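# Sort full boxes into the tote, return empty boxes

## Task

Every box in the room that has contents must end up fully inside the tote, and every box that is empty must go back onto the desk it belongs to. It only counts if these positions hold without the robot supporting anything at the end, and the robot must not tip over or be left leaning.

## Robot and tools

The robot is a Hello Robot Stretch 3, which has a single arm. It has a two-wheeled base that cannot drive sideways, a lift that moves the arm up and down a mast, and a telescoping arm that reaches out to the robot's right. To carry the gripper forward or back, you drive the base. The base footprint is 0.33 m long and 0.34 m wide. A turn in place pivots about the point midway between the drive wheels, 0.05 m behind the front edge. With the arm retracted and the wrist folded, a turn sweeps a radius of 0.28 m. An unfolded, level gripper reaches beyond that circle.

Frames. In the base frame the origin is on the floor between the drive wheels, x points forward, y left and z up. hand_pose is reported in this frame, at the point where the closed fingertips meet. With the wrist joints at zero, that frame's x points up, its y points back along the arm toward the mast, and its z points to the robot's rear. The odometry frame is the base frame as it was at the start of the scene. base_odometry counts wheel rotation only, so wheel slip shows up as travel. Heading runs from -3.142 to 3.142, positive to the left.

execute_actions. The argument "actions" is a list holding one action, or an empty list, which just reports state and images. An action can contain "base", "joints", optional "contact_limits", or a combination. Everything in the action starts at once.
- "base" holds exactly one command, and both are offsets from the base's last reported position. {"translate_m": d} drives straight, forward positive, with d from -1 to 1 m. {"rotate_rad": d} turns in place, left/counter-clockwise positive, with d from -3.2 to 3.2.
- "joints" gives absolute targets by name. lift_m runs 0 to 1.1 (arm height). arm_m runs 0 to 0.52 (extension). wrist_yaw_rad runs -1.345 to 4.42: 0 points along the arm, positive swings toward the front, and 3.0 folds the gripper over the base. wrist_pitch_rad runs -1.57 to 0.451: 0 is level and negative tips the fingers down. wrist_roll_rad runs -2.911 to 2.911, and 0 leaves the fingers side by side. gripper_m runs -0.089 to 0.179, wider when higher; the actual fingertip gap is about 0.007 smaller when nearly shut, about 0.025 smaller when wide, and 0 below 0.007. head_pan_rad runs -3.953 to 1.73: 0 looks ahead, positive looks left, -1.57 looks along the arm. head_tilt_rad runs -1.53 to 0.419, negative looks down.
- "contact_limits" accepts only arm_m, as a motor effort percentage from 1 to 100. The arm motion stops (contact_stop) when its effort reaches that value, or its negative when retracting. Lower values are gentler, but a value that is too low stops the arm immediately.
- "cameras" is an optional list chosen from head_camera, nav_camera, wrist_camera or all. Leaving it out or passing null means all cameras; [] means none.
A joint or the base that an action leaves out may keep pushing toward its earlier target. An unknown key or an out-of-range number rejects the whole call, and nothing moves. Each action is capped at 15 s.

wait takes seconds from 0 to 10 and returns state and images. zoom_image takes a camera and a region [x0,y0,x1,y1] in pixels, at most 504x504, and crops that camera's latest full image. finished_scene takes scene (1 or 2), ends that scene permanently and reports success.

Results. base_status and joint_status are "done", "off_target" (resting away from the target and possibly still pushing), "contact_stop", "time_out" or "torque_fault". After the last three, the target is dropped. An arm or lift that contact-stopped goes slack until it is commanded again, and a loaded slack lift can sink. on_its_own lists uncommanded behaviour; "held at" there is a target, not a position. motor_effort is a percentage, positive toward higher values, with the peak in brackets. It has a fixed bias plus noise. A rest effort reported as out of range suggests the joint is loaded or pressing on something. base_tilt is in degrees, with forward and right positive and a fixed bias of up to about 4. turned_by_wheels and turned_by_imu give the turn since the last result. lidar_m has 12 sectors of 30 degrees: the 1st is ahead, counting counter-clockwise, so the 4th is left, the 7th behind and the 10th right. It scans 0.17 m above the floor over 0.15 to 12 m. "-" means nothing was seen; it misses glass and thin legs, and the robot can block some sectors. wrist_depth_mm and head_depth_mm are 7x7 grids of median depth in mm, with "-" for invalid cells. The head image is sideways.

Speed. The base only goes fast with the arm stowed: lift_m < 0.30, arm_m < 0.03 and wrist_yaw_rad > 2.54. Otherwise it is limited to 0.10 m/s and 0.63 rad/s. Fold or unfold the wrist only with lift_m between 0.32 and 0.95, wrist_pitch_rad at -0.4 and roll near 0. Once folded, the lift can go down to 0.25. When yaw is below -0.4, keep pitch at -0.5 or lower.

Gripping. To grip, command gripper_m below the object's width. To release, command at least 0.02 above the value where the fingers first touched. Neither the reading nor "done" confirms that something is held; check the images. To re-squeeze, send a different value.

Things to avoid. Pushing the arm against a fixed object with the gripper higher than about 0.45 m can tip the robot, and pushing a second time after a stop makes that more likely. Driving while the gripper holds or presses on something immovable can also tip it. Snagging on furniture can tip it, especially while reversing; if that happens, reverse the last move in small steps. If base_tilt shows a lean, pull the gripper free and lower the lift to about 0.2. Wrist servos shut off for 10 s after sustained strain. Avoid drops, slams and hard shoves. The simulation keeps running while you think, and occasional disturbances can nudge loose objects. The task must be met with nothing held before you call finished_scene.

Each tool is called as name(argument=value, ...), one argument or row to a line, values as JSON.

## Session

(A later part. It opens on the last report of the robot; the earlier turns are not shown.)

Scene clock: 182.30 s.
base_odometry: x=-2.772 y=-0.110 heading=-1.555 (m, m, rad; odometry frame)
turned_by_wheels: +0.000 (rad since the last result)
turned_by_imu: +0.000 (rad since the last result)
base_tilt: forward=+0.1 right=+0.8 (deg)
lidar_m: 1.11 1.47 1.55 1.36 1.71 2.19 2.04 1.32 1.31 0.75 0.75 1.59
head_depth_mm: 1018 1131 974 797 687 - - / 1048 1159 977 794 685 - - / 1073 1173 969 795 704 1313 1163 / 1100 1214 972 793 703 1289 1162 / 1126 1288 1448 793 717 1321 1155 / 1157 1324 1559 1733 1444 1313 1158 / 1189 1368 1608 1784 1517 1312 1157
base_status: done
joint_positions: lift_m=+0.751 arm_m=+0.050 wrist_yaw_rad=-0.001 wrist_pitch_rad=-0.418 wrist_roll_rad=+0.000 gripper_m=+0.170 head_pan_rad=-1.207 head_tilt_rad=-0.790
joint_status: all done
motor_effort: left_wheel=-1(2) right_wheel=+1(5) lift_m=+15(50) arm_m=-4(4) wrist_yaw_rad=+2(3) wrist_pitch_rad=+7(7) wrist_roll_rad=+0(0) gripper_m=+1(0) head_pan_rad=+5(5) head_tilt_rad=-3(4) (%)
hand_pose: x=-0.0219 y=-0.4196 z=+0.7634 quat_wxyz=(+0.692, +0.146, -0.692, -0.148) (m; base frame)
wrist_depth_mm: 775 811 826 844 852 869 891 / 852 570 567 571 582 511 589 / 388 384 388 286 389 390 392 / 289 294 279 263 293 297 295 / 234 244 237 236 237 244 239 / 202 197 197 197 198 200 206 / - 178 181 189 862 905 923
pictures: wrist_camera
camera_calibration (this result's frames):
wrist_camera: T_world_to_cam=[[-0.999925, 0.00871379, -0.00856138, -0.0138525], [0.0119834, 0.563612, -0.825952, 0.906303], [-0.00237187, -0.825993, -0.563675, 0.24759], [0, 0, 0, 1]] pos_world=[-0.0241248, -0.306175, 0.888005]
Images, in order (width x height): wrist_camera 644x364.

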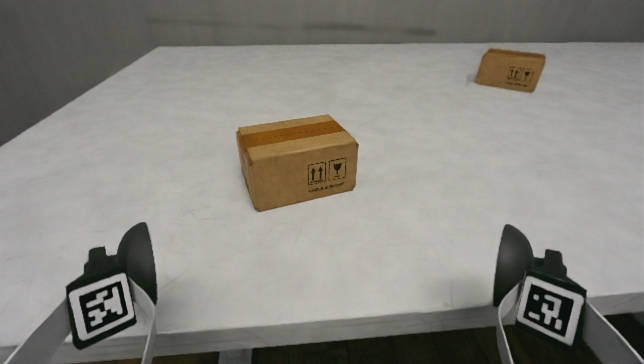

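execute_actions(
  actions=[
    {"base":{"translate_m":0.022},"joints":{"arm_m":0.19}},
  ],
  cameras=["wrist_camera"],
)

execute_actions(
  actions=[
    {"joints":{"gripper_m":0.05}},
  ],
  cameras=["wrist_camera"],
)

execute_actions(
  actions=[
    {"joints":{"lift_m":0.82}},
  ],
  cameras=["wrist_camera"],
)

Scene clock: 187.20 s.
base_odometry: x=-2.772 y=-0.132 heading=-1.555 (m, m, rad; odometry frame)
turned_by_wheels: +0.000 (rad since the last result)
turned_by_imu: -0.001 (rad since the last result)
base_tilt: forward=+0.0 right=+0.9 (deg)
lidar_m: 1.09 1.17 1.54 1.36 1.73 2.20 2.06 1.34 1.30 0.75 0.75 1.58
head_depth_mm: 1022 1132 972 828 - 1296 1162 / 1046 1160 975 805 671 1319 1159 / 1072 1169 972 793 687 1315 1162 / 1100 1230 971 792 701 1290 1157 / 1126 1283 1479 793 717 1312 1155 / 1149 1328 1540 1753 1477 1308 1156 / 1187 1365 1611 1795 1511 1312 1150
base_status: done
joint_positions: lift_m=+0.751 arm_m=+0.190 wrist_yaw_rad=+0.000 wrist_pitch_rad=-0.418 wrist_roll_rad=+0.000 gripper_m=+0.170 head_pan_rad=-1.207 head_tilt_rad=-0.790
joint_status: all done
motor_effort: left_wheel=-2(5) right_wheel=+2(4) lift_m=+15(15) arm_m=+4(5) wrist_yaw_rad=+1(2) wrist_pitch_rad=+7(7) wrist_roll_rad=+0(0) gripper_m=+0(0) head_pan_rad=+6(6) head_tilt_rad=-3(4) (%)
hand_pose: x=-0.0216 y=-0.5591 z=+0.7634 quat_wxyz=(+0.692, +0.147, -0.691, -0.147) (m; base frame)
wrist_depth_mm: 672 686 700 717 720 740 770 / 729 565 565 567 589 576 490 / 383 382 385 386 389 389 385 / 289 291 292 293 296 296 297 / 234 243 235 164 235 241 237 / 202 197 146 137 142 199 199 / - 164 124 126 161 169 167
pictures: wrist_camera
camera_calibration (this result's frames):
wrist_camera: T_world_to_cam=[[-0.999933, 0.00773675, -0.00856151, -0.0129638], [0.0114328, 0.563622, -0.825954, 0.984932], [-0.00156474, -0.825997, -0.563673, 0.13236], [0, 0, 0, 1]] pos_world=[-0.0240163, -0.4457, 0.888005]
Images, in order (width x height): wrist_camera 644x364.

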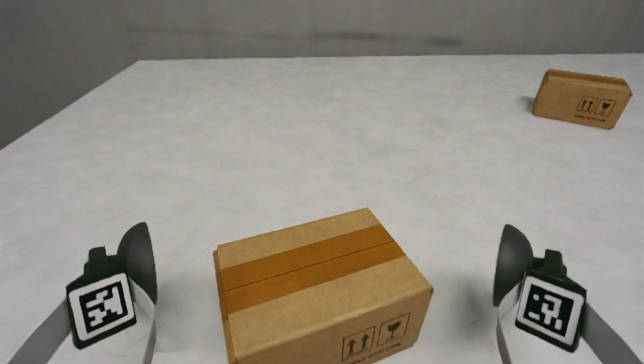

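Scene clock: 188.90 s.
base_odometry: x=-2.772 y=-0.132 heading=-1.555 (m, m, rad; odometry frame)
turned_by_wheels: +0.000 (rad since the last result)
turned_by_imu: +0.000 (rad since the last result)
base_tilt: forward=+0.1 right=+0.9 (deg)
lidar_m: 1.09 1.17 1.54 1.37 1.72 2.20 2.06 1.34 1.30 0.75 0.75 1.59
head_depth_mm: 1019 1131 973 830 - 1290 1160 / 1044 1157 971 796 678 1318 1158 / 1073 1174 969 794 686 1318 1161 / 1095 1229 968 792 700 1282 1158 / 1122 1288 1477 792 717 1310 1159 / 1154 1323 1555 1749 1481 1314 1158 / 1184 1368 1606 1791 1514 1310 1152
base_status: not commanded
joint_positions: lift_m=+0.751 arm_m=+0.190 wrist_yaw_rad=+0.002 wrist_pitch_rad=-0.418 wrist_roll_rad=+0.000 gripper_m=+0.051 head_pan_rad=-1.207 head_tilt_rad=-0.790
joint_status: all done
motor_effort: left_wheel=-1(2) right_wheel=+1(2) lift_m=+15(15) arm_m=+2(4) wrist_yaw_rad=-2(2) wrist_pitch_rad=+8(8) wrist_roll_rad=+0(0) gripper_m=-21(93) head_pan_rad=+6(5) head_tilt_rad=-3(3) (%)
hand_pose: x=-0.0210 y=-0.5591 z=+0.7633 quat_wxyz=(+0.692, +0.148, -0.691, -0.146) (m; base frame)
wrist_depth_mm: 670 679 697 708 740 732 756 / 718 564 562 569 566 577 486 / 383 379 386 386 387 391 390 / 288 290 290 292 293 294 295 / 234 235 236 163 236 237 237 / 195 196 136 136 137 201 198 / 169 168 124 124 147 165 170
pictures: wrist_camera
camera_calibration (this result's frames):
wrist_camera: T_world_to_cam=[[-0.999952, 0.00487382, -0.00855661, -0.0139266], [0.00981465, 0.563991, -0.825723, 0.984835], [0.000801434, -0.825766, -0.564012, 0.13274], [0, 0, 0, 1]] pos_world=[-0.0236981, -0.445758, 0.887949]
Images, in order (width x height): wrist_camera 644x364.

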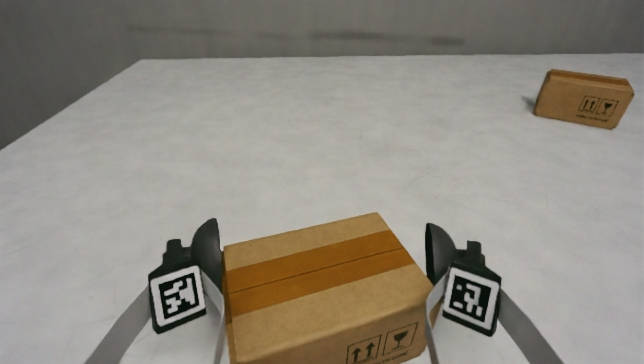

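Scene clock: 190.37 s.
base_odometry: x=-2.772 y=-0.132 heading=-1.555 (m, m, rad; odometry frame)
turned_by_wheels: +0.000 (rad since the last result)
turned_by_imu: +0.000 (rad since the last result)
base_tilt: forward=+0.0 right=+0.9 (deg)
lidar_m: 1.09 1.17 1.54 1.37 1.73 2.20 2.06 1.34 1.30 0.75 0.75 1.58
head_depth_mm: 1019 1126 973 - 643 1316 1158 / 1046 1157 970 784 672 1315 1157 / 1071 1166 975 795 688 1316 1165 / 1097 1231 969 792 700 1290 1160 / 1124 1279 1481 792 717 1315 1155 / 1152 1323 1550 1725 1481 1307 1153 / 1183 1359 1605 1780 1512 1314 1155
base_status: not commanded
joint_positions: lift_m=+0.819 arm_m=+0.190 wrist_yaw_rad=+0.002 wrist_pitch_rad=-0.448 wrist_roll_rad=+0.000 gripper_m=+0.051 head_pan_rad=-1.207 head_tilt_rad=-0.790
joint_status: all done
motor_effort: left_wheel=-1(1) right_wheel=+1(1) lift_m=+58(57) arm_m=+3(3) wrist_yaw_rad=-2(1) wrist_pitch_rad=+20(21) wrist_roll_rad=+0(0) gripper_m=-21(20) head_pan_rad=+4(5) head_tilt_rad=-3(3) (%)
hand_pose: x=-0.0212 y=-0.5553 z=+0.8250 quat_wxyz=(+0.690, +0.158, -0.689, -0.157) (m; base frame)
wrist_depth_mm: 678 692 699 731 732 759 752 / 723 749 704 712 736 738 734 / 805 501 506 503 504 480 460 / 399 386 387 390 394 398 398 / 318 317 317 164 318 321 321 / 267 267 138 138 138 274 268 / 231 231 125 124 147 227 235
pictures: wrist_camera
camera_calibration (this result's frames):
wrist_camera: T_world_to_cam=[[-0.999948, 0.00592118, -0.00833679, -0.0132018], [0.0102249, 0.588472, -0.808453, 1.03292], [0.00011897, -0.808496, -0.588502, 0.200505], [0, 0, 0, 1]] pos_world=[-0.0237865, -0.445662, 0.952958]
Images, in order (width x height): wrist_camera 644x364.

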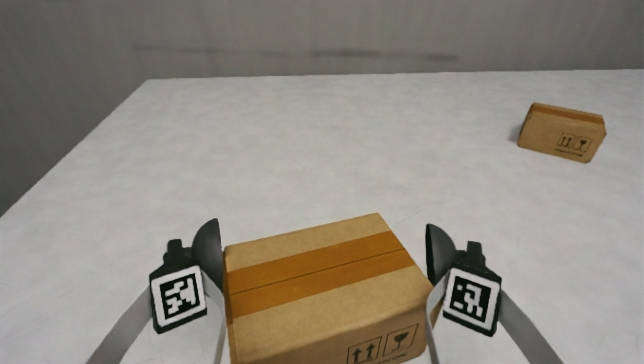

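execute_actions(
  actions=[
    {"base":{"translate_m":-0.8},"joints":{"arm_m":0.0,"lift_m":0.84}},
  ],
  cameras=["wrist_camera"],
)

execute_actions(
  actions=[
    {"base":{"translate_m":-0.7},"joints":{"head_pan_rad":-1.57,"head_tilt_rad":-1.0}},
  ],
)

Scene clock: 202.17 s.
base_odometry: x=-2.785 y=+0.667 heading=-1.555 (m, m, rad; odometry frame)
turned_by_wheels: +0.000 (rad since the last result)
turned_by_imu: -0.002 (rad since the last result)
base_tilt: forward=+0.0 right=+0.9 (deg)
lidar_m: 2.04 2.04 1.41 1.63 1.32 1.35 1.26 1.29 0.89 0.89 1.32 1.21
head_depth_mm: 1087 1187 976 794 704 - - / 1118 1203 976 795 706 - - / 1137 1221 971 795 1457 1311 1162 / 1168 1248 971 793 1486 1314 1161 / 1197 1249 969 792 1516 1312 1153 / 1228 1246 969 811 1513 1308 1155 / 1265 1247 966 835 1509 1304 1153
base_status: done
joint_positions: lift_m=+0.839 arm_m=+0.000 wrist_yaw_rad=+0.000 wrist_pitch_rad=-0.449 wrist_roll_rad=+0.000 gripper_m=+0.051 head_pan_rad=-1.207 head_tilt_rad=-0.790
joint_status: all done
motor_effort: left_wheel=-1(5) right_wheel=+2(3) lift_m=+58(61) arm_m=-4(5) wrist_yaw_rad=+0(1) wrist_pitch_rad=+20(20) wrist_roll_rad=+0(0) gripper_m=-20(20) head_pan_rad=+5(4) head_tilt_rad=-3(4) (%)
hand_pose: x=-0.0214 y=-0.3656 z=+0.8450 quat_wxyz=(+0.690, +0.158, -0.689, -0.157) (m; base frame)
wrist_depth_mm: 899 930 949 953 - - - / 764 775 780 780 774 - - / 544 543 553 553 487 552 - / 424 426 426 423 431 425 435 / 345 347 346 165 360 376 - / - - 137 138 138 - - / 993 986 125 124 147 988 911
pictures: wrist_camera
camera_calibration (this result's frames):
wrist_camera: T_world_to_cam=[[-0.99994, 0.00715805, -0.00833464, -0.0139798], [0.0109513, 0.588698, -0.808279, 0.937422], [-0.000879121, -0.808322, -0.588741, 0.365783], [0, 0, 0, 1]] pos_world=[-0.0239234, -0.256088, 0.972933]
Images, in order (width x height): wrist_camera 644x364.

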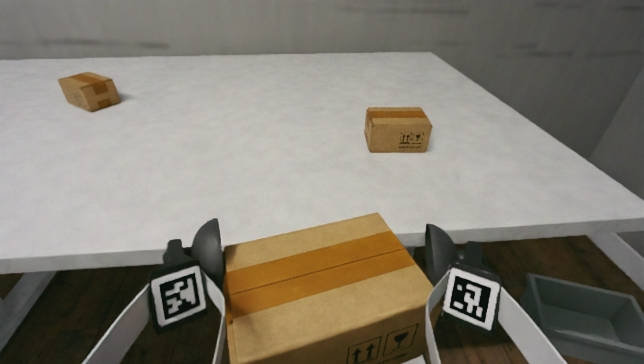

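Scene clock: 210.23 s.
base_odometry: x=-2.796 y=+1.367 heading=-1.555 (m, m, rad; odometry frame)
turned_by_wheels: +0.000 (rad since the last result)
turned_by_imu: -0.001 (rad since the last result)
base_tilt: forward=+0.0 right=+0.9 (deg)
lidar_m: 2.59 2.53 1.76 1.28 0.91 0.61 0.57 0.58 0.75 1.36 0.97 1.77
head_depth_mm: 1291 1395 1443 1460 - - 1121 / 1321 1578 1700 1555 - - 1145 / 1312 1552 1710 1479 - 1193 - / 1303 1546 1715 540 1338 1203 - / 1281 1519 1700 1507 1355 1223 1114 / 1271 1494 1693 1514 1344 1221 1114 / 1187 1450 1638 1451 1331 1218 1108
base_status: done
joint_positions: lift_m=+0.839 arm_m=+0.000 wrist_yaw_rad=+0.000 wrist_pitch_rad=-0.449 wrist_roll_rad=+0.000 gripper_m=+0.051 head_pan_rad=-1.563 head_tilt_rad=-0.987
joint_status: all done
motor_effort: left_wheel=-1(5) right_wheel=+2(2) lift_m=+58(57) arm_m=-3(4) wrist_yaw_rad=-1(0) wrist_pitch_rad=+20(20) wrist_roll_rad=+0(0) gripper_m=-20(19) head_pan_rad=-4(39) head_tilt_rad=-4(14) (%)
hand_pose: x=-0.0214 y=-0.3656 z=+0.8450 quat_wxyz=(+0.690, +0.158, -0.689, -0.157) (m; base frame)
wrist_depth_mm: 970 974 - - - 812 556 / 771 776 - - - 814 557 / 544 583 - - - 816 565 / 421 818 - - - 824 572 / - - - 164 - 840 573 / - - 137 137 139 736 579 / 969 971 125 124 147 905 575
pictures: head_camera (sideways: a quarter turn clockwise sets it upright), nav_camera (sideways: a quarter turn counterclockwise sets it upright), wrist_camera
camera_calibration (this result's frames):
head_camera: T_world_to_cam=[[0.0109427, 0.860591, -0.509178, 0.685659], [0.999761, -0.01906, -0.0107286, 0.00802115], [-0.0189378, -0.508939, -0.860594, 1.08132], [0, 0, 0, 1]] pos_world=[0.00495559, -0.0395948, 1.27978]
nav_camera: T_world_to_cam=[[0.0055912, -0.847511, 0.530748, -0.651508], [-0.998894, -0.029518, -0.0366121, 0.106376], [0.0466958, -0.529956, -0.846739, 1.0592], [0, 0, 0, 1]] pos_world=[0.0604411, 0.0123112, 1.24655]
wrist_camera: T_world_to_cam=[[-0.99994, 0.00715806, -0.0083347, -0.0139797], [0.0109514, 0.588698, -0.808279, 0.937422], [-0.000879094, -0.808321, -0.588741, 0.365783], [0, 0, 0, 1]] pos_world=[-0.0239234, -0.256088, 0.972933]
Images, in order (width x height): head_camera 896x504, nav_camera 672x504, wrist_camera 644x364.

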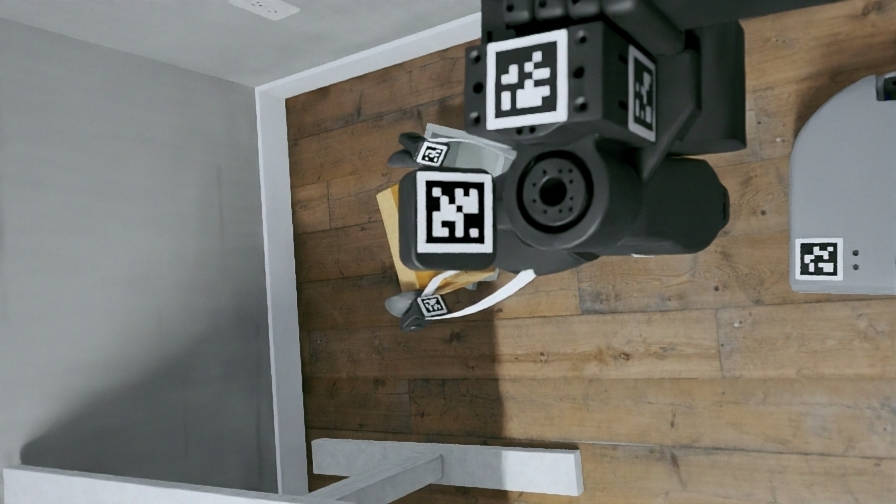

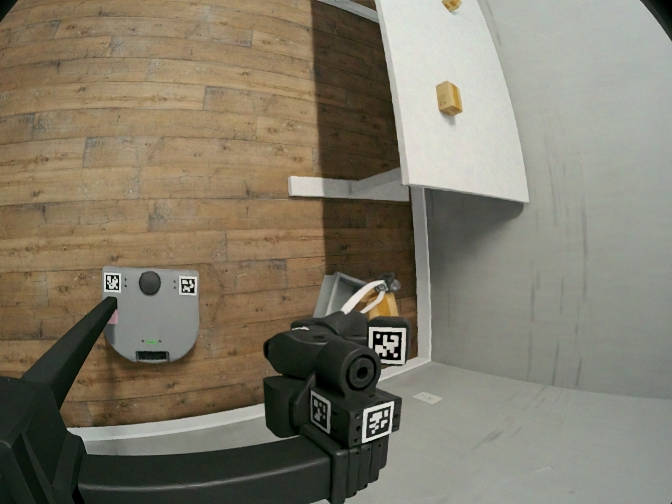

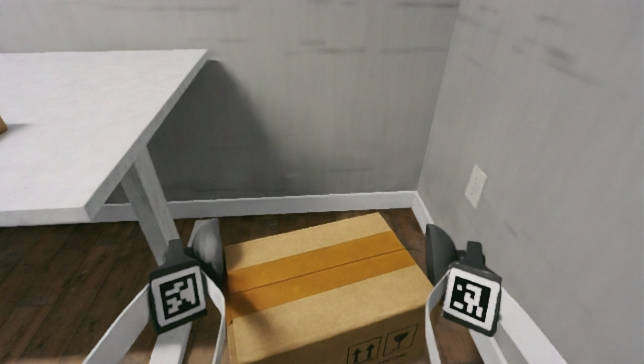

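execute_actions(
  actions=[
    {"joints":{"wrist_yaw_rad":1.3,"lift_m":0.9}},
  ],
  cameras=["head_camera"],
)

Scene clock: 214.10 s.
base_odometry: x=-2.796 y=+1.367 heading=-1.555 (m, m, rad; odometry frame)
turned_by_wheels: +0.000 (rad since the last result)
turned_by_imu: +0.000 (rad since the last result)
base_tilt: forward=+0.1 right=+0.8 (deg)
lidar_m: 2.59 2.52 1.76 1.28 0.91 0.61 0.57 0.58 0.75 1.36 0.97 1.78
head_depth_mm: 1287 1395 1438 - 1313 1229 1124 / 1326 1572 1743 - - 1225 1148 / 1314 1560 1718 - - 1228 - / 1300 1539 1718 1467 - 1228 - / 1288 1520 1697 1517 - 1212 1114 / 1270 1503 1696 1566 - 1214 1114 / 1185 1441 1644 1473 1287 1204 1111
base_status: not commanded
joint_positions: lift_m=+0.899 arm_m=+0.000 wrist_yaw_rad=+1.299 wrist_pitch_rad=-0.449 wrist_roll_rad=+0.000 gripper_m=+0.051 head_pan_rad=-1.563 head_tilt_rad=-0.988
joint_status: all done
motor_effort: left_wheel=-1(2) right_wheel=+2(2) lift_m=+58(58) arm_m=-4(4) wrist_yaw_rad=+3(7) wrist_pitch_rad=+20(20) wrist_roll_rad=+0(0) gripper_m=-20(21) head_pan_rad=-6(5) head_tilt_rad=-4(4) (%)
hand_pose: x=+0.1909 y=-0.2046 z=+0.9049 quat_wxyz=(+0.645, +0.542, -0.454, +0.291) (m; base frame)
wrist_depth_mm: - - - - - - 984 / - - - - 969 971 957 / - - - - 757 653 697 / - - - - - 532 528 / - - - 164 - - 461 / - - 137 137 138 - - / - - 125 124 148 998 -
pictures: head_camera (sideways: a quarter turn clockwise sets it upright)
camera_calibration (this result's frames):
head_camera: T_world_to_cam=[[0.0109596, 0.860615, -0.509138, 0.685606], [0.99976, -0.0190793, -0.0107298, 0.00802281], [-0.0189482, -0.508898, -0.860618, 1.08135], [0, 0, 0, 1]] pos_world=[0.00495479, -0.0395937, 1.27978]
Images, in order (width x height): head_camera 896x504.

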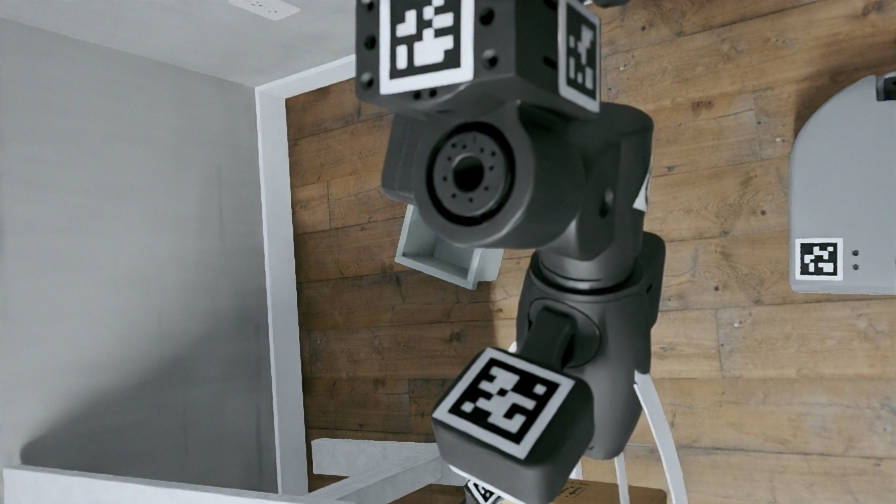

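execute_actions(
  actions=[
    {"base":{"translate_m":-0.085},"joints":{"wrist_yaw_rad":0,"lift_m":0.5,"wrist_pitch_rad":-0.85,"arm_m":0.2}},
  ],
)

Scene clock: 224.83 s.
base_odometry: x=-2.797 y=+1.452 heading=-1.555 (m, m, rad; odometry frame)
turned_by_wheels: +0.000 (rad since the last result)
turned_by_imu: -0.001 (rad since the last result)
base_tilt: forward=+0.0 right=+0.9 (deg)
lidar_m: 2.68 2.60 1.30 1.37 0.77 0.52 0.49 0.50 0.63 1.37 1.01 1.78
head_depth_mm: 1151 1191 1227 1277 1300 1212 1118 / 1338 1505 1634 1499 1372 1240 - / 1321 1561 1729 1520 1318 1223 - / 1310 1551 1718 1493 1316 1221 - / 1292 1529 1700 1498 1354 1217 1116 / 1282 1507 1696 1505 1348 1220 1109 / 1276 1496 1673 1486 1353 1219 1106
base_status: done
joint_positions: lift_m=+0.501 arm_m=+0.200 wrist_yaw_rad=+0.001 wrist_pitch_rad=-0.879 wrist_roll_rad=+0.000 gripper_m=+0.054 head_pan_rad=-1.563 head_tilt_rad=-0.988
joint_status: all done
motor_effort: left_wheel=-1(5) right_wheel=+1(2) lift_m=+19(54) arm_m=+4(4) wrist_yaw_rad=+0(7) wrist_pitch_rad=+12(18) wrist_roll_rad=+0(0) gripper_m=-19(20) head_pan_rad=-4(5) head_tilt_rad=-4(5) (%)
hand_pose: x=-0.0215 y=-0.4897 z=+0.4267 quat_wxyz=(+0.640, +0.301, -0.639, -0.301) (m; base frame)
wrist_depth_mm: 901 917 932 948 929 656 451 / 639 800 823 843 849 672 459 / 713 744 729 711 716 661 461 / 663 681 666 636 681 660 469 / 595 619 614 162 616 604 483 / 561 571 138 138 138 569 477 / 532 522 126 125 151 536 469
pictures: head_camera (sideways: a quarter turn clockwise sets it upright), nav_camera (sideways: a quarter turn counterclockwise sets it upright), wrist_camera
camera_calibration (this result's frames):
head_camera: T_world_to_cam=[[0.0111327, 0.86073, -0.508941, 0.685348], [0.999757, -0.019279, -0.010736, 0.00803086], [-0.0190526, -0.508697, -0.860735, 1.0815], [0, 0, 0, 1]] pos_world=[0.00494675, -0.0395884, 1.27977]
nav_camera: T_world_to_cam=[[0.0054042, -0.847659, 0.530514, -0.651202], [-0.9989, -0.0292861, -0.0366181, 0.106384], [0.0465763, -0.529732, -0.846885, 1.0594], [0, 0, 0, 1]] pos_world=[0.0604437, 0.0123144, 1.24655]
wrist_camera: T_world_to_cam=[[-0.99994, 0.0100495, -0.00435888, -0.016918], [0.0108972, 0.872105, -0.489197, 0.674982], [-0.00111479, -0.489215, -0.872163, 0.296431], [0, 0, 0, 1]] pos_world=[-0.023942, -0.443467, 0.588661]
Images, in order (width x height): head_camera 896x504, nav_camera 672x504, wrist_camera 644x364.

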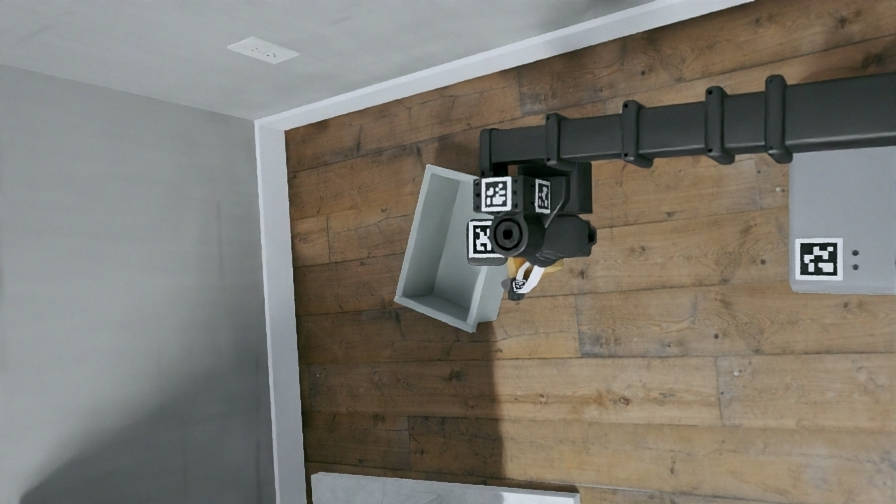

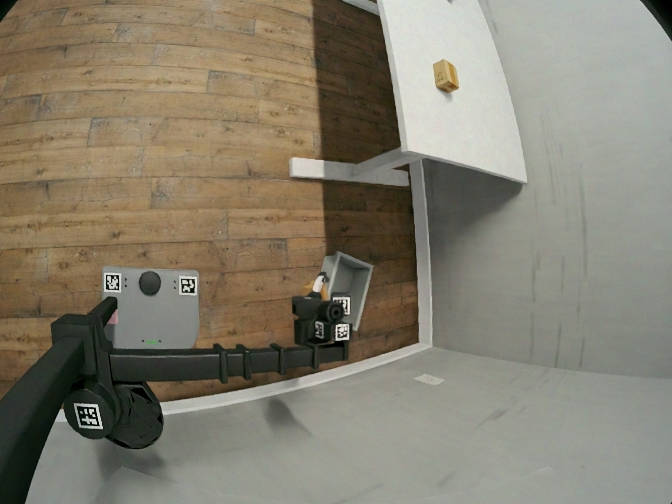

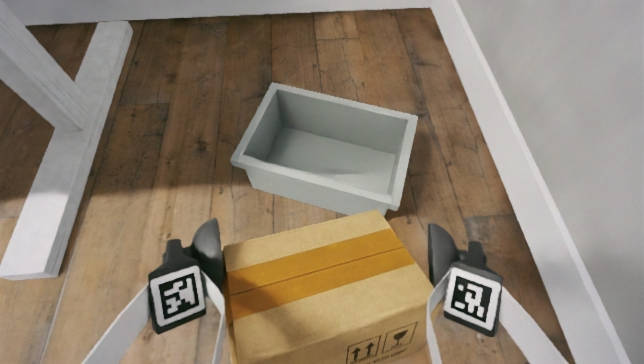

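execute_actions(
  actions=[
    {"base":{"translate_m":0.03},"joints":{"wrist_yaw_rad":-0.3,"arm_m":0.47,"lift_m":0.4}},
  ],
)

Scene clock: 234.17 s.
base_odometry: x=-2.796 y=+1.422 heading=-1.555 (m, m, rad; odometry frame)
turned_by_wheels: +0.000 (rad since the last result)
turned_by_imu: -0.001 (rad since the last result)
base_tilt: forward=+0.1 right=+0.9 (deg)
lidar_m: 2.65 2.57 1.30 1.29 0.82 0.55 0.52 0.52 0.67 1.37 0.99 1.78
head_depth_mm: 1214 1262 1305 1350 1322 1234 1119 / 1330 1544 1674 1521 1359 1230 1134 / 1316 1565 1742 1492 1342 1223 - / 1306 1545 1735 1497 1358 1227 - / 1294 1525 1695 1516 1349 1223 1114 / 1280 1509 1687 1508 1350 1220 1111 / 1267 1485 1673 1467 1330 1214 1109
base_status: done
joint_positions: lift_m=+0.401 arm_m=+0.470 wrist_yaw_rad=-0.300 wrist_pitch_rad=-0.879 wrist_roll_rad=+0.000 gripper_m=+0.054 head_pan_rad=-1.563 head_tilt_rad=-0.988
joint_status: all done
motor_effort: left_wheel=-2(3) right_wheel=+1(6) lift_m=+19(20) arm_m=+4(4) wrist_yaw_rad=-1(4) wrist_pitch_rad=+12(12) wrist_roll_rad=+0(0) gripper_m=-19(19) head_pan_rad=-5(3) head_tilt_rad=-4(4) (%)
hand_pose: x=-0.0643 y=-0.7531 z=+0.3266 quat_wxyz=(+0.588, +0.202, -0.677, -0.393) (m; base frame)
wrist_depth_mm: 585 631 680 749 648 457 346 / 649 674 683 686 653 486 366 / 608 617 615 617 617 508 387 / 559 553 557 561 565 548 404 / 504 507 432 162 396 514 420 / 464 467 138 138 138 476 440 / 432 427 127 125 150 433 432
pictures: head_camera (sideways: a quarter turn clockwise sets it upright), nav_camera (sideways: a quarter turn counterclockwise sets it upright), wrist_camera
camera_calibration (this result's frames):
head_camera: T_world_to_cam=[[0.0111977, 0.860734, -0.508931, 0.685335], [0.999755, -0.0193544, -0.0107363, 0.00803127], [-0.0190912, -0.508686, -0.86074, 1.08151], [0, 0, 0, 1]] pos_world=[0.00494376, -0.0395881, 1.27977]
nav_camera: T_world_to_cam=[[0.00534018, -0.847665, 0.530504, -0.651189], [-0.998902, -0.0292102, -0.0366183, 0.106385], [0.0465362, -0.529726, -0.846891, 1.0594], [0, 0, 0, 1]] pos_world=[0.0604446, 0.0123109, 1.24655]
wrist_camera: T_world_to_cam=[[-0.952246, 0.305301, -0.00435437, 0.167872], [0.268384, 0.830129, -0.48873, 0.84098], [-0.145595, -0.466559, -0.872424, 0.0881022], [0, 0, 0, 1]] pos_world=[-0.0530226, -0.708268, 0.488605]
Images, in order (width x height): head_camera 896x504, nav_camera 672x504, wrist_camera 644x364.

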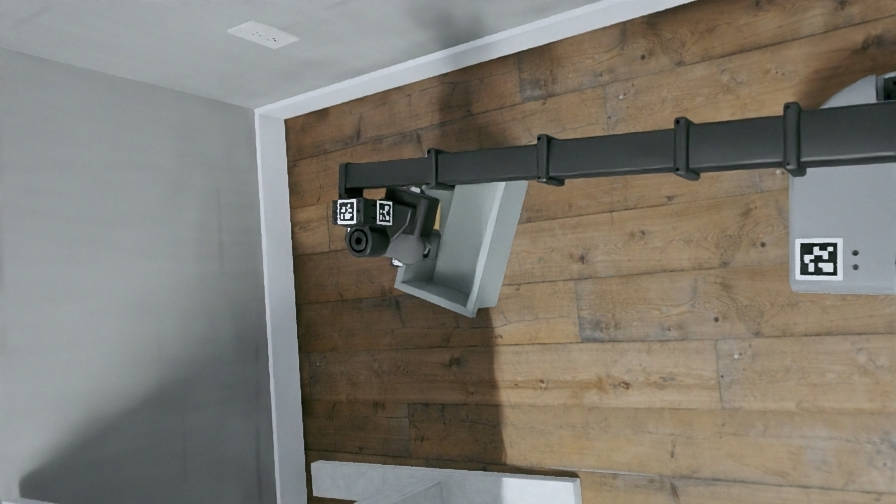

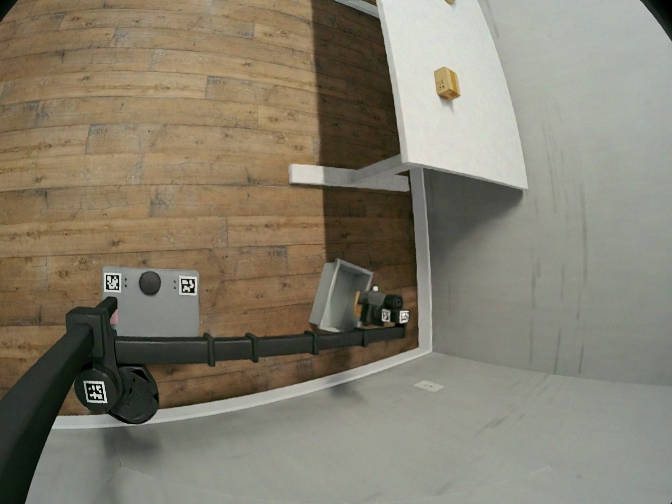

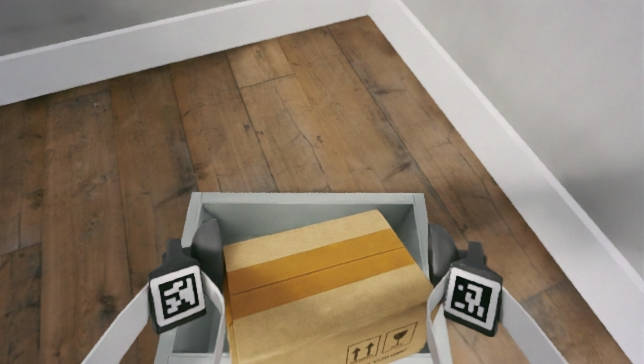

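execute_actions(
  actions=[
    {"base":{"translate_m":-0.02},"joints":{"arm_m":0.52,"lift_m":0.27}},
  ],
)

Scene clock: 241.10 s.
base_odometry: x=-2.797 y=+1.442 heading=-1.555 (m, m, rad; odometry frame)
turned_by_wheels: +0.000 (rad since the last result)
turned_by_imu: -0.001 (rad since the last result)
base_tilt: forward=+0.0 right=+0.9 (deg)
lidar_m: 2.67 2.59 1.30 1.34 0.79 0.53 0.50 0.51 0.64 0.76 1.00 1.78
head_depth_mm: 1174 1212 1255 1310 1309 1220 1118 / 1338 1532 1650 1506 1359 1223 1149 / 1322 1568 1732 1487 1358 1227 - / 1310 1539 1710 1464 1358 1223 - / 1302 1523 1702 1496 1352 1220 1115 / 1276 1512 1682 1514 1349 1218 1110 / 1272 1496 1669 1489 1353 1220 1111
base_status: done
joint_positions: lift_m=+0.271 arm_m=+0.519 wrist_yaw_rad=-0.300 wrist_pitch_rad=-0.879 wrist_roll_rad=+0.000 gripper_m=+0.054 head_pan_rad=-1.563 head_tilt_rad=-0.988
joint_status: all done
motor_effort: left_wheel=-2(4) right_wheel=+2(3) lift_m=+19(22) arm_m=+4(5) wrist_yaw_rad=+1(1) wrist_pitch_rad=+12(12) wrist_roll_rad=+0(0) gripper_m=-19(19) head_pan_rad=-5(3) head_tilt_rad=-4(4) (%)
hand_pose: x=-0.0643 y=-0.8026 z=+0.1966 quat_wxyz=(+0.588, +0.202, -0.677, -0.393) (m; base frame)
wrist_depth_mm: 524 544 562 561 558 423 328 / 499 498 501 502 506 443 343 / 451 444 452 445 449 445 350 / 408 400 279 278 278 411 366 / 370 271 297 163 297 372 370 / 344 236 138 138 138 351 345 / 310 291 127 125 151 232 321
pictures: head_camera (sideways: a quarter turn clockwise sets it upright), nav_camera (sideways: a quarter turn counterclockwise sets it upright), wrist_camera
camera_calibration (this result's frames):
head_camera: T_world_to_cam=[[0.0112017, 0.860735, -0.508931, 0.685335], [0.999755, -0.019359, -0.0107363, 0.00803128], [-0.0190935, -0.508686, -0.86074, 1.08151], [0, 0, 0, 1]] pos_world=[0.00494357, -0.0395881, 1.27977]
nav_camera: T_world_to_cam=[[0.00533624, -0.847666, 0.530504, -0.651189], [-0.998902, -0.0292056, -0.0366183, 0.106385], [0.0465338, -0.529726, -0.846891, 1.0594], [0, 0, 0, 1]] pos_world=[0.0604447, 0.0123107, 1.24655]
wrist_camera: T_world_to_cam=[[-0.952242, 0.305315, -0.00435374, 0.182446], [0.268404, 0.830153, -0.488677, 0.81858], [-0.145586, -0.466507, -0.872454, -0.0483917], [0, 0, 0, 1]] pos_world=[-0.0530231, -0.757825, 0.358596]
Images, in order (width x height): head_camera 896x504, nav_camera 672x504, wrist_camera 644x364.

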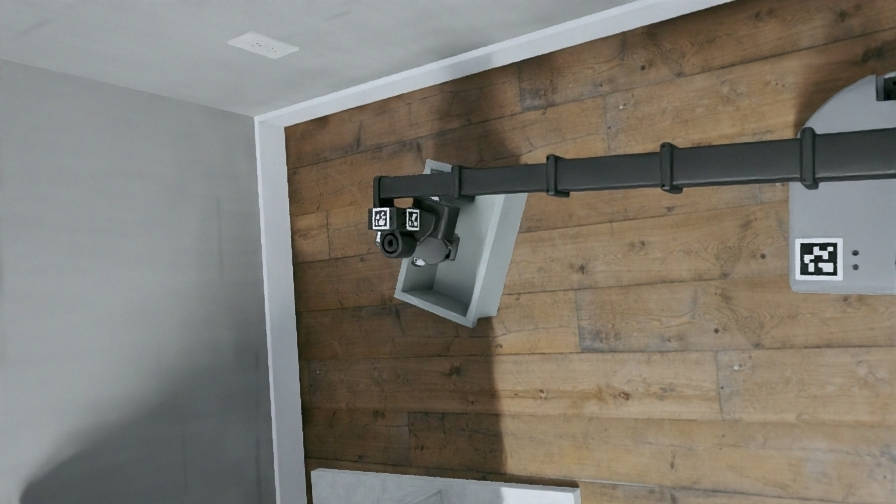

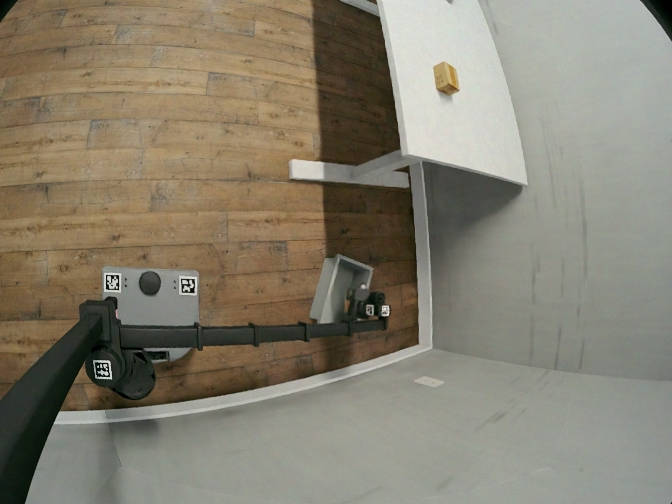

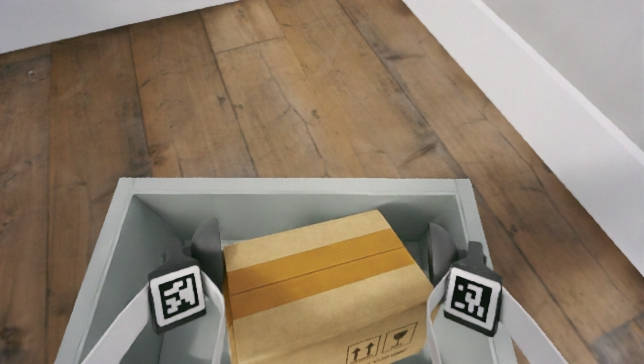

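execute_actions(
  actions=[
    {"base":{"translate_m":0.03}},
  ],
  cameras=[],
)

execute_actions(
  actions=[
    {"joints":{"lift_m":0.16}},
  ],
  cameras=["wrist_camera","head_camera"],
)

Scene clock: 245.10 s.
base_odometry: x=-2.796 y=+1.412 heading=-1.555 (m, m, rad; odometry frame)
turned_by_wheels: +0.000 (rad since the last result)
turned_by_imu: -0.001 (rad since the last result)
base_tilt: forward=+0.0 right=+0.9 (deg)
lidar_m: 2.64 2.57 1.30 1.29 0.84 0.56 0.53 0.53 0.69 0.76 0.99 1.77
head_depth_mm: 1239 1281 1335 1368 1315 1226 1118 / 1328 1541 1672 1522 1359 1226 1143 / 1324 1558 1735 1467 1357 1229 - / 1307 1538 1718 1471 1360 1218 - / 1294 1520 1698 1520 1347 1220 1110 / 1272 1504 1686 1512 1351 1219 1111 / 1268 1489 1675 1457 1335 1222 1112
base_status: done
joint_positions: lift_m=+0.271 arm_m=+0.519 wrist_yaw_rad=-0.300 wrist_pitch_rad=-0.879 wrist_roll_rad=+0.000 gripper_m=+0.054 head_pan_rad=-1.563 head_tilt_rad=-0.988
joint_status: not commanded
motor_effort: left_wheel=-2(2) right_wheel=+1(4) lift_m=+19(19) arm_m=+4(4) wrist_yaw_rad=+0(1) wrist_pitch_rad=+12(12) wrist_roll_rad=+0(0) gripper_m=-19(19) head_pan_rad=-4(4) head_tilt_rad=-4(4) (%)
hand_pose: x=-0.0643 y=-0.8026 z=+0.1966 quat_wxyz=(+0.588, +0.202, -0.677, -0.393) (m; base frame)
wrist_depth_mm: 523 548 569 569 553 448 352 / 494 502 497 508 502 479 366 / 449 452 451 448 448 447 378 / 405 403 279 280 279 404 396 / 371 359 318 163 318 296 379 / 343 331 138 138 138 240 347 / 320 259 126 125 151 258 323
pictures: none
No camera images: the call's "cameras" was empty. Leave "cameras" out to get every camera's image.

Scene clock: 246.93 s.
base_odometry: x=-2.796 y=+1.412 heading=-1.555 (m, m, rad; odometry frame)
turned_by_wheels: +0.000 (rad since the last result)
turned_by_imu: +0.000 (rad since the last result)
base_tilt: forward=+0.0 right=+0.9 (deg)
lidar_m: 2.64 2.57 1.30 1.29 0.84 0.56 0.53 0.53 0.69 1.37 0.99 1.78
head_depth_mm: 1238 1286 1327 1372 1322 1229 1120 / 1334 1542 1670 1531 1354 1230 1146 / 1326 1559 1727 1495 1356 1223 - / 1305 1535 1707 1445 1351 1223 - / 1290 1525 1696 1507 1352 1225 1112 / 1279 1504 1685 1516 1346 1217 1108 / 1264 1486 1671 1465 1328 1216 1107
base_status: not commanded
joint_positions: lift_m=+0.161 arm_m=+0.519 wrist_yaw_rad=-0.300 wrist_pitch_rad=-0.879 wrist_roll_rad=+0.000 gripper_m=+0.054 head_pan_rad=-1.563 head_tilt_rad=-0.988
joint_status: all done
motor_effort: left_wheel=-2(2) right_wheel=+1(1) lift_m=+18(19) arm_m=+5(3) wrist_yaw_rad=+1(0) wrist_pitch_rad=+12(12) wrist_roll_rad=+0(0) gripper_m=-20(19) head_pan_rad=-3(5) head_tilt_rad=-4(4) (%)
hand_pose: x=-0.0643 y=-0.8026 z=+0.0866 quat_wxyz=(+0.588, +0.202, -0.677, -0.393) (m; base frame)
wrist_depth_mm: 384 386 388 390 392 394 342 / 344 179 179 178 179 179 328 / 161 195 202 203 203 203 168 / 157 220 264 263 262 233 160 / 158 223 255 163 253 240 161 / 158 193 138 138 138 209 160 / 153 214 127 125 151 215 160
pictures: head_camera (sideways: a quarter turn clockwise sets it upright), wrist_camera
camera_calibration (this result's frames):
head_camera: T_world_to_cam=[[0.0112207, 0.860734, -0.508931, 0.685334], [0.999755, -0.0193811, -0.0107363, 0.00803129], [-0.0191047, -0.508685, -0.860741, 1.08151], [0, 0, 0, 1]] pos_world=[0.0049427, -0.0395881, 1.27977]
wrist_camera: T_world_to_cam=[[-0.952241, 0.305315, -0.00435363, 0.181967], [0.268407, 0.830161, -0.488663, 0.764831], [-0.145582, -0.466493, -0.872462, -0.144342], [0, 0, 0, 1]] pos_world=[-0.0530228, -0.757825, 0.248603]
Images, in order (width x height): head_camera 896x504, wrist_camera 644x364.

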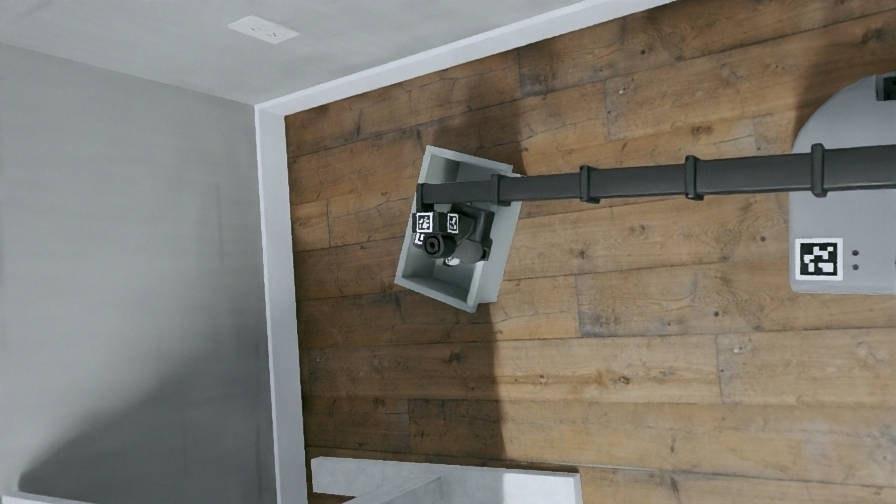

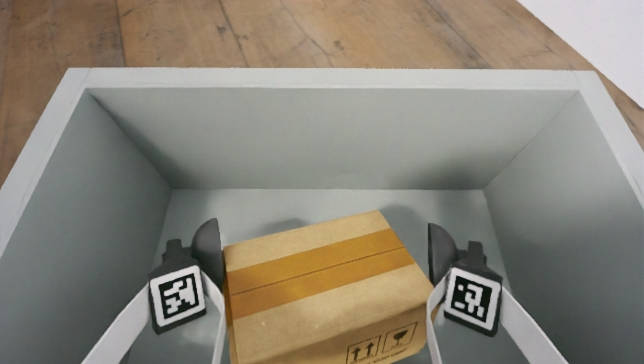

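Inside. Lower slightly, release, rise.

execute_actions(
  actions=[
    {"joints":{"lift_m":0.14}},
  ],
  cameras=[],
)

execute_actions(
  actions=[
    {"joints":{"gripper_m":0.12}},
  ],
  cameras=[],
)

execute_actions(
  actions=[
    {"joints":{"lift_m":0.45}},
  ],
)

Scene clock: 251.10 s.
base_odometry: x=-2.796 y=+1.412 heading=-1.555 (m, m, rad; odometry frame)
turned_by_wheels: +0.000 (rad since the last result)
turned_by_imu: +0.000 (rad since the last result)
base_tilt: forward=+0.1 right=+0.9 (deg)
lidar_m: 2.64 2.56 1.30 1.29 0.83 0.56 0.53 0.54 0.69 1.37 0.99 1.77
head_depth_mm: 1237 1281 1331 1366 1321 1223 1117 / 1334 1537 1670 1527 1360 1230 1145 / 1317 1570 1731 1493 1361 1234 - / 1305 1540 1710 1471 1358 1220 - / 1287 1533 1702 1516 1345 1221 1112 / 1278 1508 1694 1520 1352 1215 1109 / 1263 1493 1672 1462 1331 1220 1110
base_status: not commanded
joint_positions: lift_m=+0.141 arm_m=+0.519 wrist_yaw_rad=-0.300 wrist_pitch_rad=-0.879 wrist_roll_rad=+0.000 gripper_m=+0.054 head_pan_rad=-1.563 head_tilt_rad=-0.988
joint_status: all done
motor_effort: left_wheel=-2(2) right_wheel=+1(1) lift_m=+19(21) arm_m=+3(4) wrist_yaw_rad=+0(1) wrist_pitch_rad=+12(12) wrist_roll_rad=+0(0) gripper_m=-19(18) head_pan_rad=-4(4) head_tilt_rad=-4(4) (%)
hand_pose: x=-0.0643 y=-0.8026 z=+0.0666 quat_wxyz=(+0.588, +0.202, -0.677, -0.393) (m; base frame)
wrist_depth_mm: 353 356 350 360 358 359 329 / 154 165 166 165 165 166 155 / 157 194 202 204 204 203 161 / 157 221 249 250 248 236 160 / 158 222 234 162 231 226 160 / 158 193 138 138 138 210 159 / 153 195 126 125 150 197 159
pictures: none
No camera images: the call's "cameras" was empty. Leave "cameras" out to get every camera's image.

Scene clock: 252.27 s.
base_odometry: x=-2.796 y=+1.412 heading=-1.555 (m, m, rad; odometry frame)
turned_by_wheels: +0.000 (rad since the last result)
turned_by_imu: +0.000 (rad since the last result)
base_tilt: forward=+0.0 right=+0.9 (deg)
lidar_m: 2.65 2.57 1.30 1.29 0.83 0.56 0.53 0.53 0.69 1.36 0.99 1.77
head_depth_mm: 1242 1279 1325 1370 1320 1225 1115 / 1330 1548 1663 1523 1357 1231 1143 / 1320 1564 1722 1490 1360 1240 - / 1306 1549 1704 1461 1355 1227 - / 1292 1524 1700 1510 1353 1215 1113 / 1280 1499 1693 1509 1355 1217 1110 / 1259 1491 1667 1458 1336 1220 1111
base_status: not commanded
joint_positions: lift_m=+0.141 arm_m=+0.519 wrist_yaw_rad=-0.300 wrist_pitch_rad=-0.864 wrist_roll_rad=+0.000 gripper_m=+0.120 head_pan_rad=-1.563 head_tilt_rad=-0.988
joint_status: all done
motor_effort: left_wheel=-1(2) right_wheel=+2(2) lift_m=+18(19) arm_m=+3(4) wrist_yaw_rad=+1(0) wrist_pitch_rad=+6(11) wrist_roll_rad=+0(0) gripper_m=+1(80) head_pan_rad=-5(4) head_tilt_rad=-4(4) (%)
hand_pose: x=-0.0654 y=-0.8058 z=+0.0689 quat_wxyz=(+0.591, +0.197, -0.679, -0.389) (m; base frame)
wrist_depth_mm: 367 368 369 370 367 373 338 / 160 162 161 162 161 161 161 / 158 193 197 196 197 197 160 / 158 221 248 250 250 226 160 / 158 221 237 236 238 225 160 / 158 193 192 170 175 210 160 / 153 199 197 156 198 199 159
pictures: none
No camera images: the call's "cameras" was empty. Leave "cameras" out to get every camera's image.

Scene clock: 255.93 s.
base_odometry: x=-2.796 y=+1.412 heading=-1.555 (m, m, rad; odometry frame)
turned_by_wheels: +0.000 (rad since the last result)
turned_by_imu: +0.000 (rad since the last result)
base_tilt: forward=+0.0 right=+0.9 (deg)
lidar_m: 2.64 2.57 1.30 1.29 0.83 0.56 0.53 0.54 0.69 1.36 0.99 1.78
head_depth_mm: 1238 1282 1329 1369 1321 1226 1123 / 1335 1546 1681 1520 1361 1224 - / 1317 1562 1732 1493 1357 1214 - / 1302 1542 1710 1455 1362 1224 - / 1292 1522 1697 1507 1354 1221 1112 / 1281 1500 1694 1520 1345 1220 1111 / 1267 1487 1672 1461 1330 1216 1107
base_status: not commanded
joint_positions: lift_m=+0.449 arm_m=+0.519 wrist_yaw_rad=-0.300 wrist_pitch_rad=-0.863 wrist_roll_rad=+0.000 gripper_m=+0.120 head_pan_rad=-1.563 head_tilt_rad=-0.988
joint_status: all done
motor_effort: left_wheel=-2(2) right_wheel=+1(2) lift_m=+54(59) arm_m=+4(4) wrist_yaw_rad=+1(1) wrist_pitch_rad=+5(5) wrist_roll_rad=+0(0) gripper_m=+0(1) head_pan_rad=-4(4) head_tilt_rad=-4(4) (%)
hand_pose: x=-0.0654 y=-0.8059 z=+0.3776 quat_wxyz=(+0.591, +0.197, -0.679, -0.389) (m; base frame)
wrist_depth_mm: 522 576 645 727 667 469 354 / 594 652 727 773 703 493 371 / 666 691 694 693 676 530 384 / 631 619 635 635 632 540 403 / 572 560 573 567 563 556 426 / 520 533 478 509 483 525 443 / 484 475 471 443 473 485 454
pictures: head_camera (sideways: a quarter turn clockwise sets it upright), nav_camera (sideways: a quarter turn counterclockwise sets it upright), wrist_camera
camera_calibration (this result's frames):
head_camera: T_world_to_cam=[[0.0112206, 0.860752, -0.508901, 0.685296], [0.999755, -0.0193807, -0.0107372, 0.00803248], [-0.019105, -0.508656, -0.860758, 1.08153], [0, 0, 0, 1]] pos_world=[0.00494269, -0.0395873, 1.27977]
nav_camera: T_world_to_cam=[[0.00531769, -0.847684, 0.530475, -0.651151], [-0.998903, -0.0291823, -0.0366191, 0.106385], [0.0465219, -0.529698, -0.846909, 1.05943], [0, 0, 0, 1]] pos_world=[0.0604449, 0.0123113, 1.24655]
wrist_camera: T_world_to_cam=[[-0.952121, 0.305688, -0.00455077, 0.18359], [0.266388, 0.822226, -0.502973, 0.908971], [-0.150011, -0.480104, -0.86429, 0.0935219], [0, 0, 0, 1]] pos_world=[-0.0533093, -0.7586, 0.538854]
Images, in order (width x height): head_camera 896x504, nav_camera 672x504, wrist_camera 644x364.

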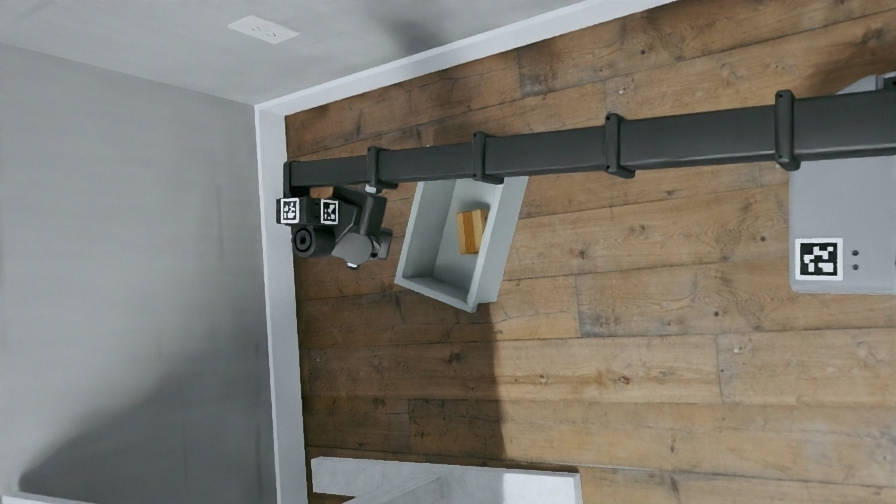

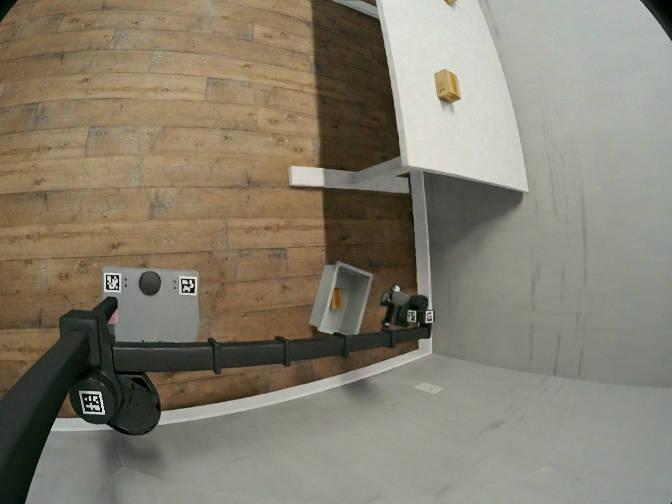

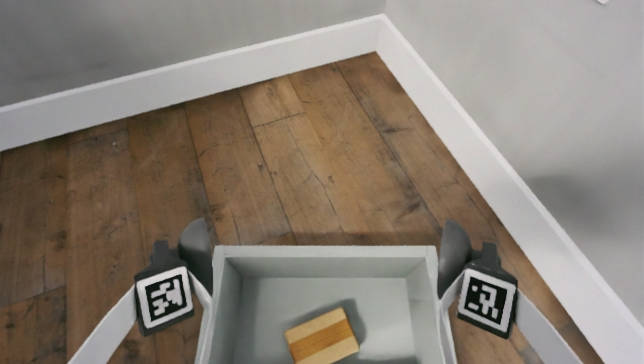

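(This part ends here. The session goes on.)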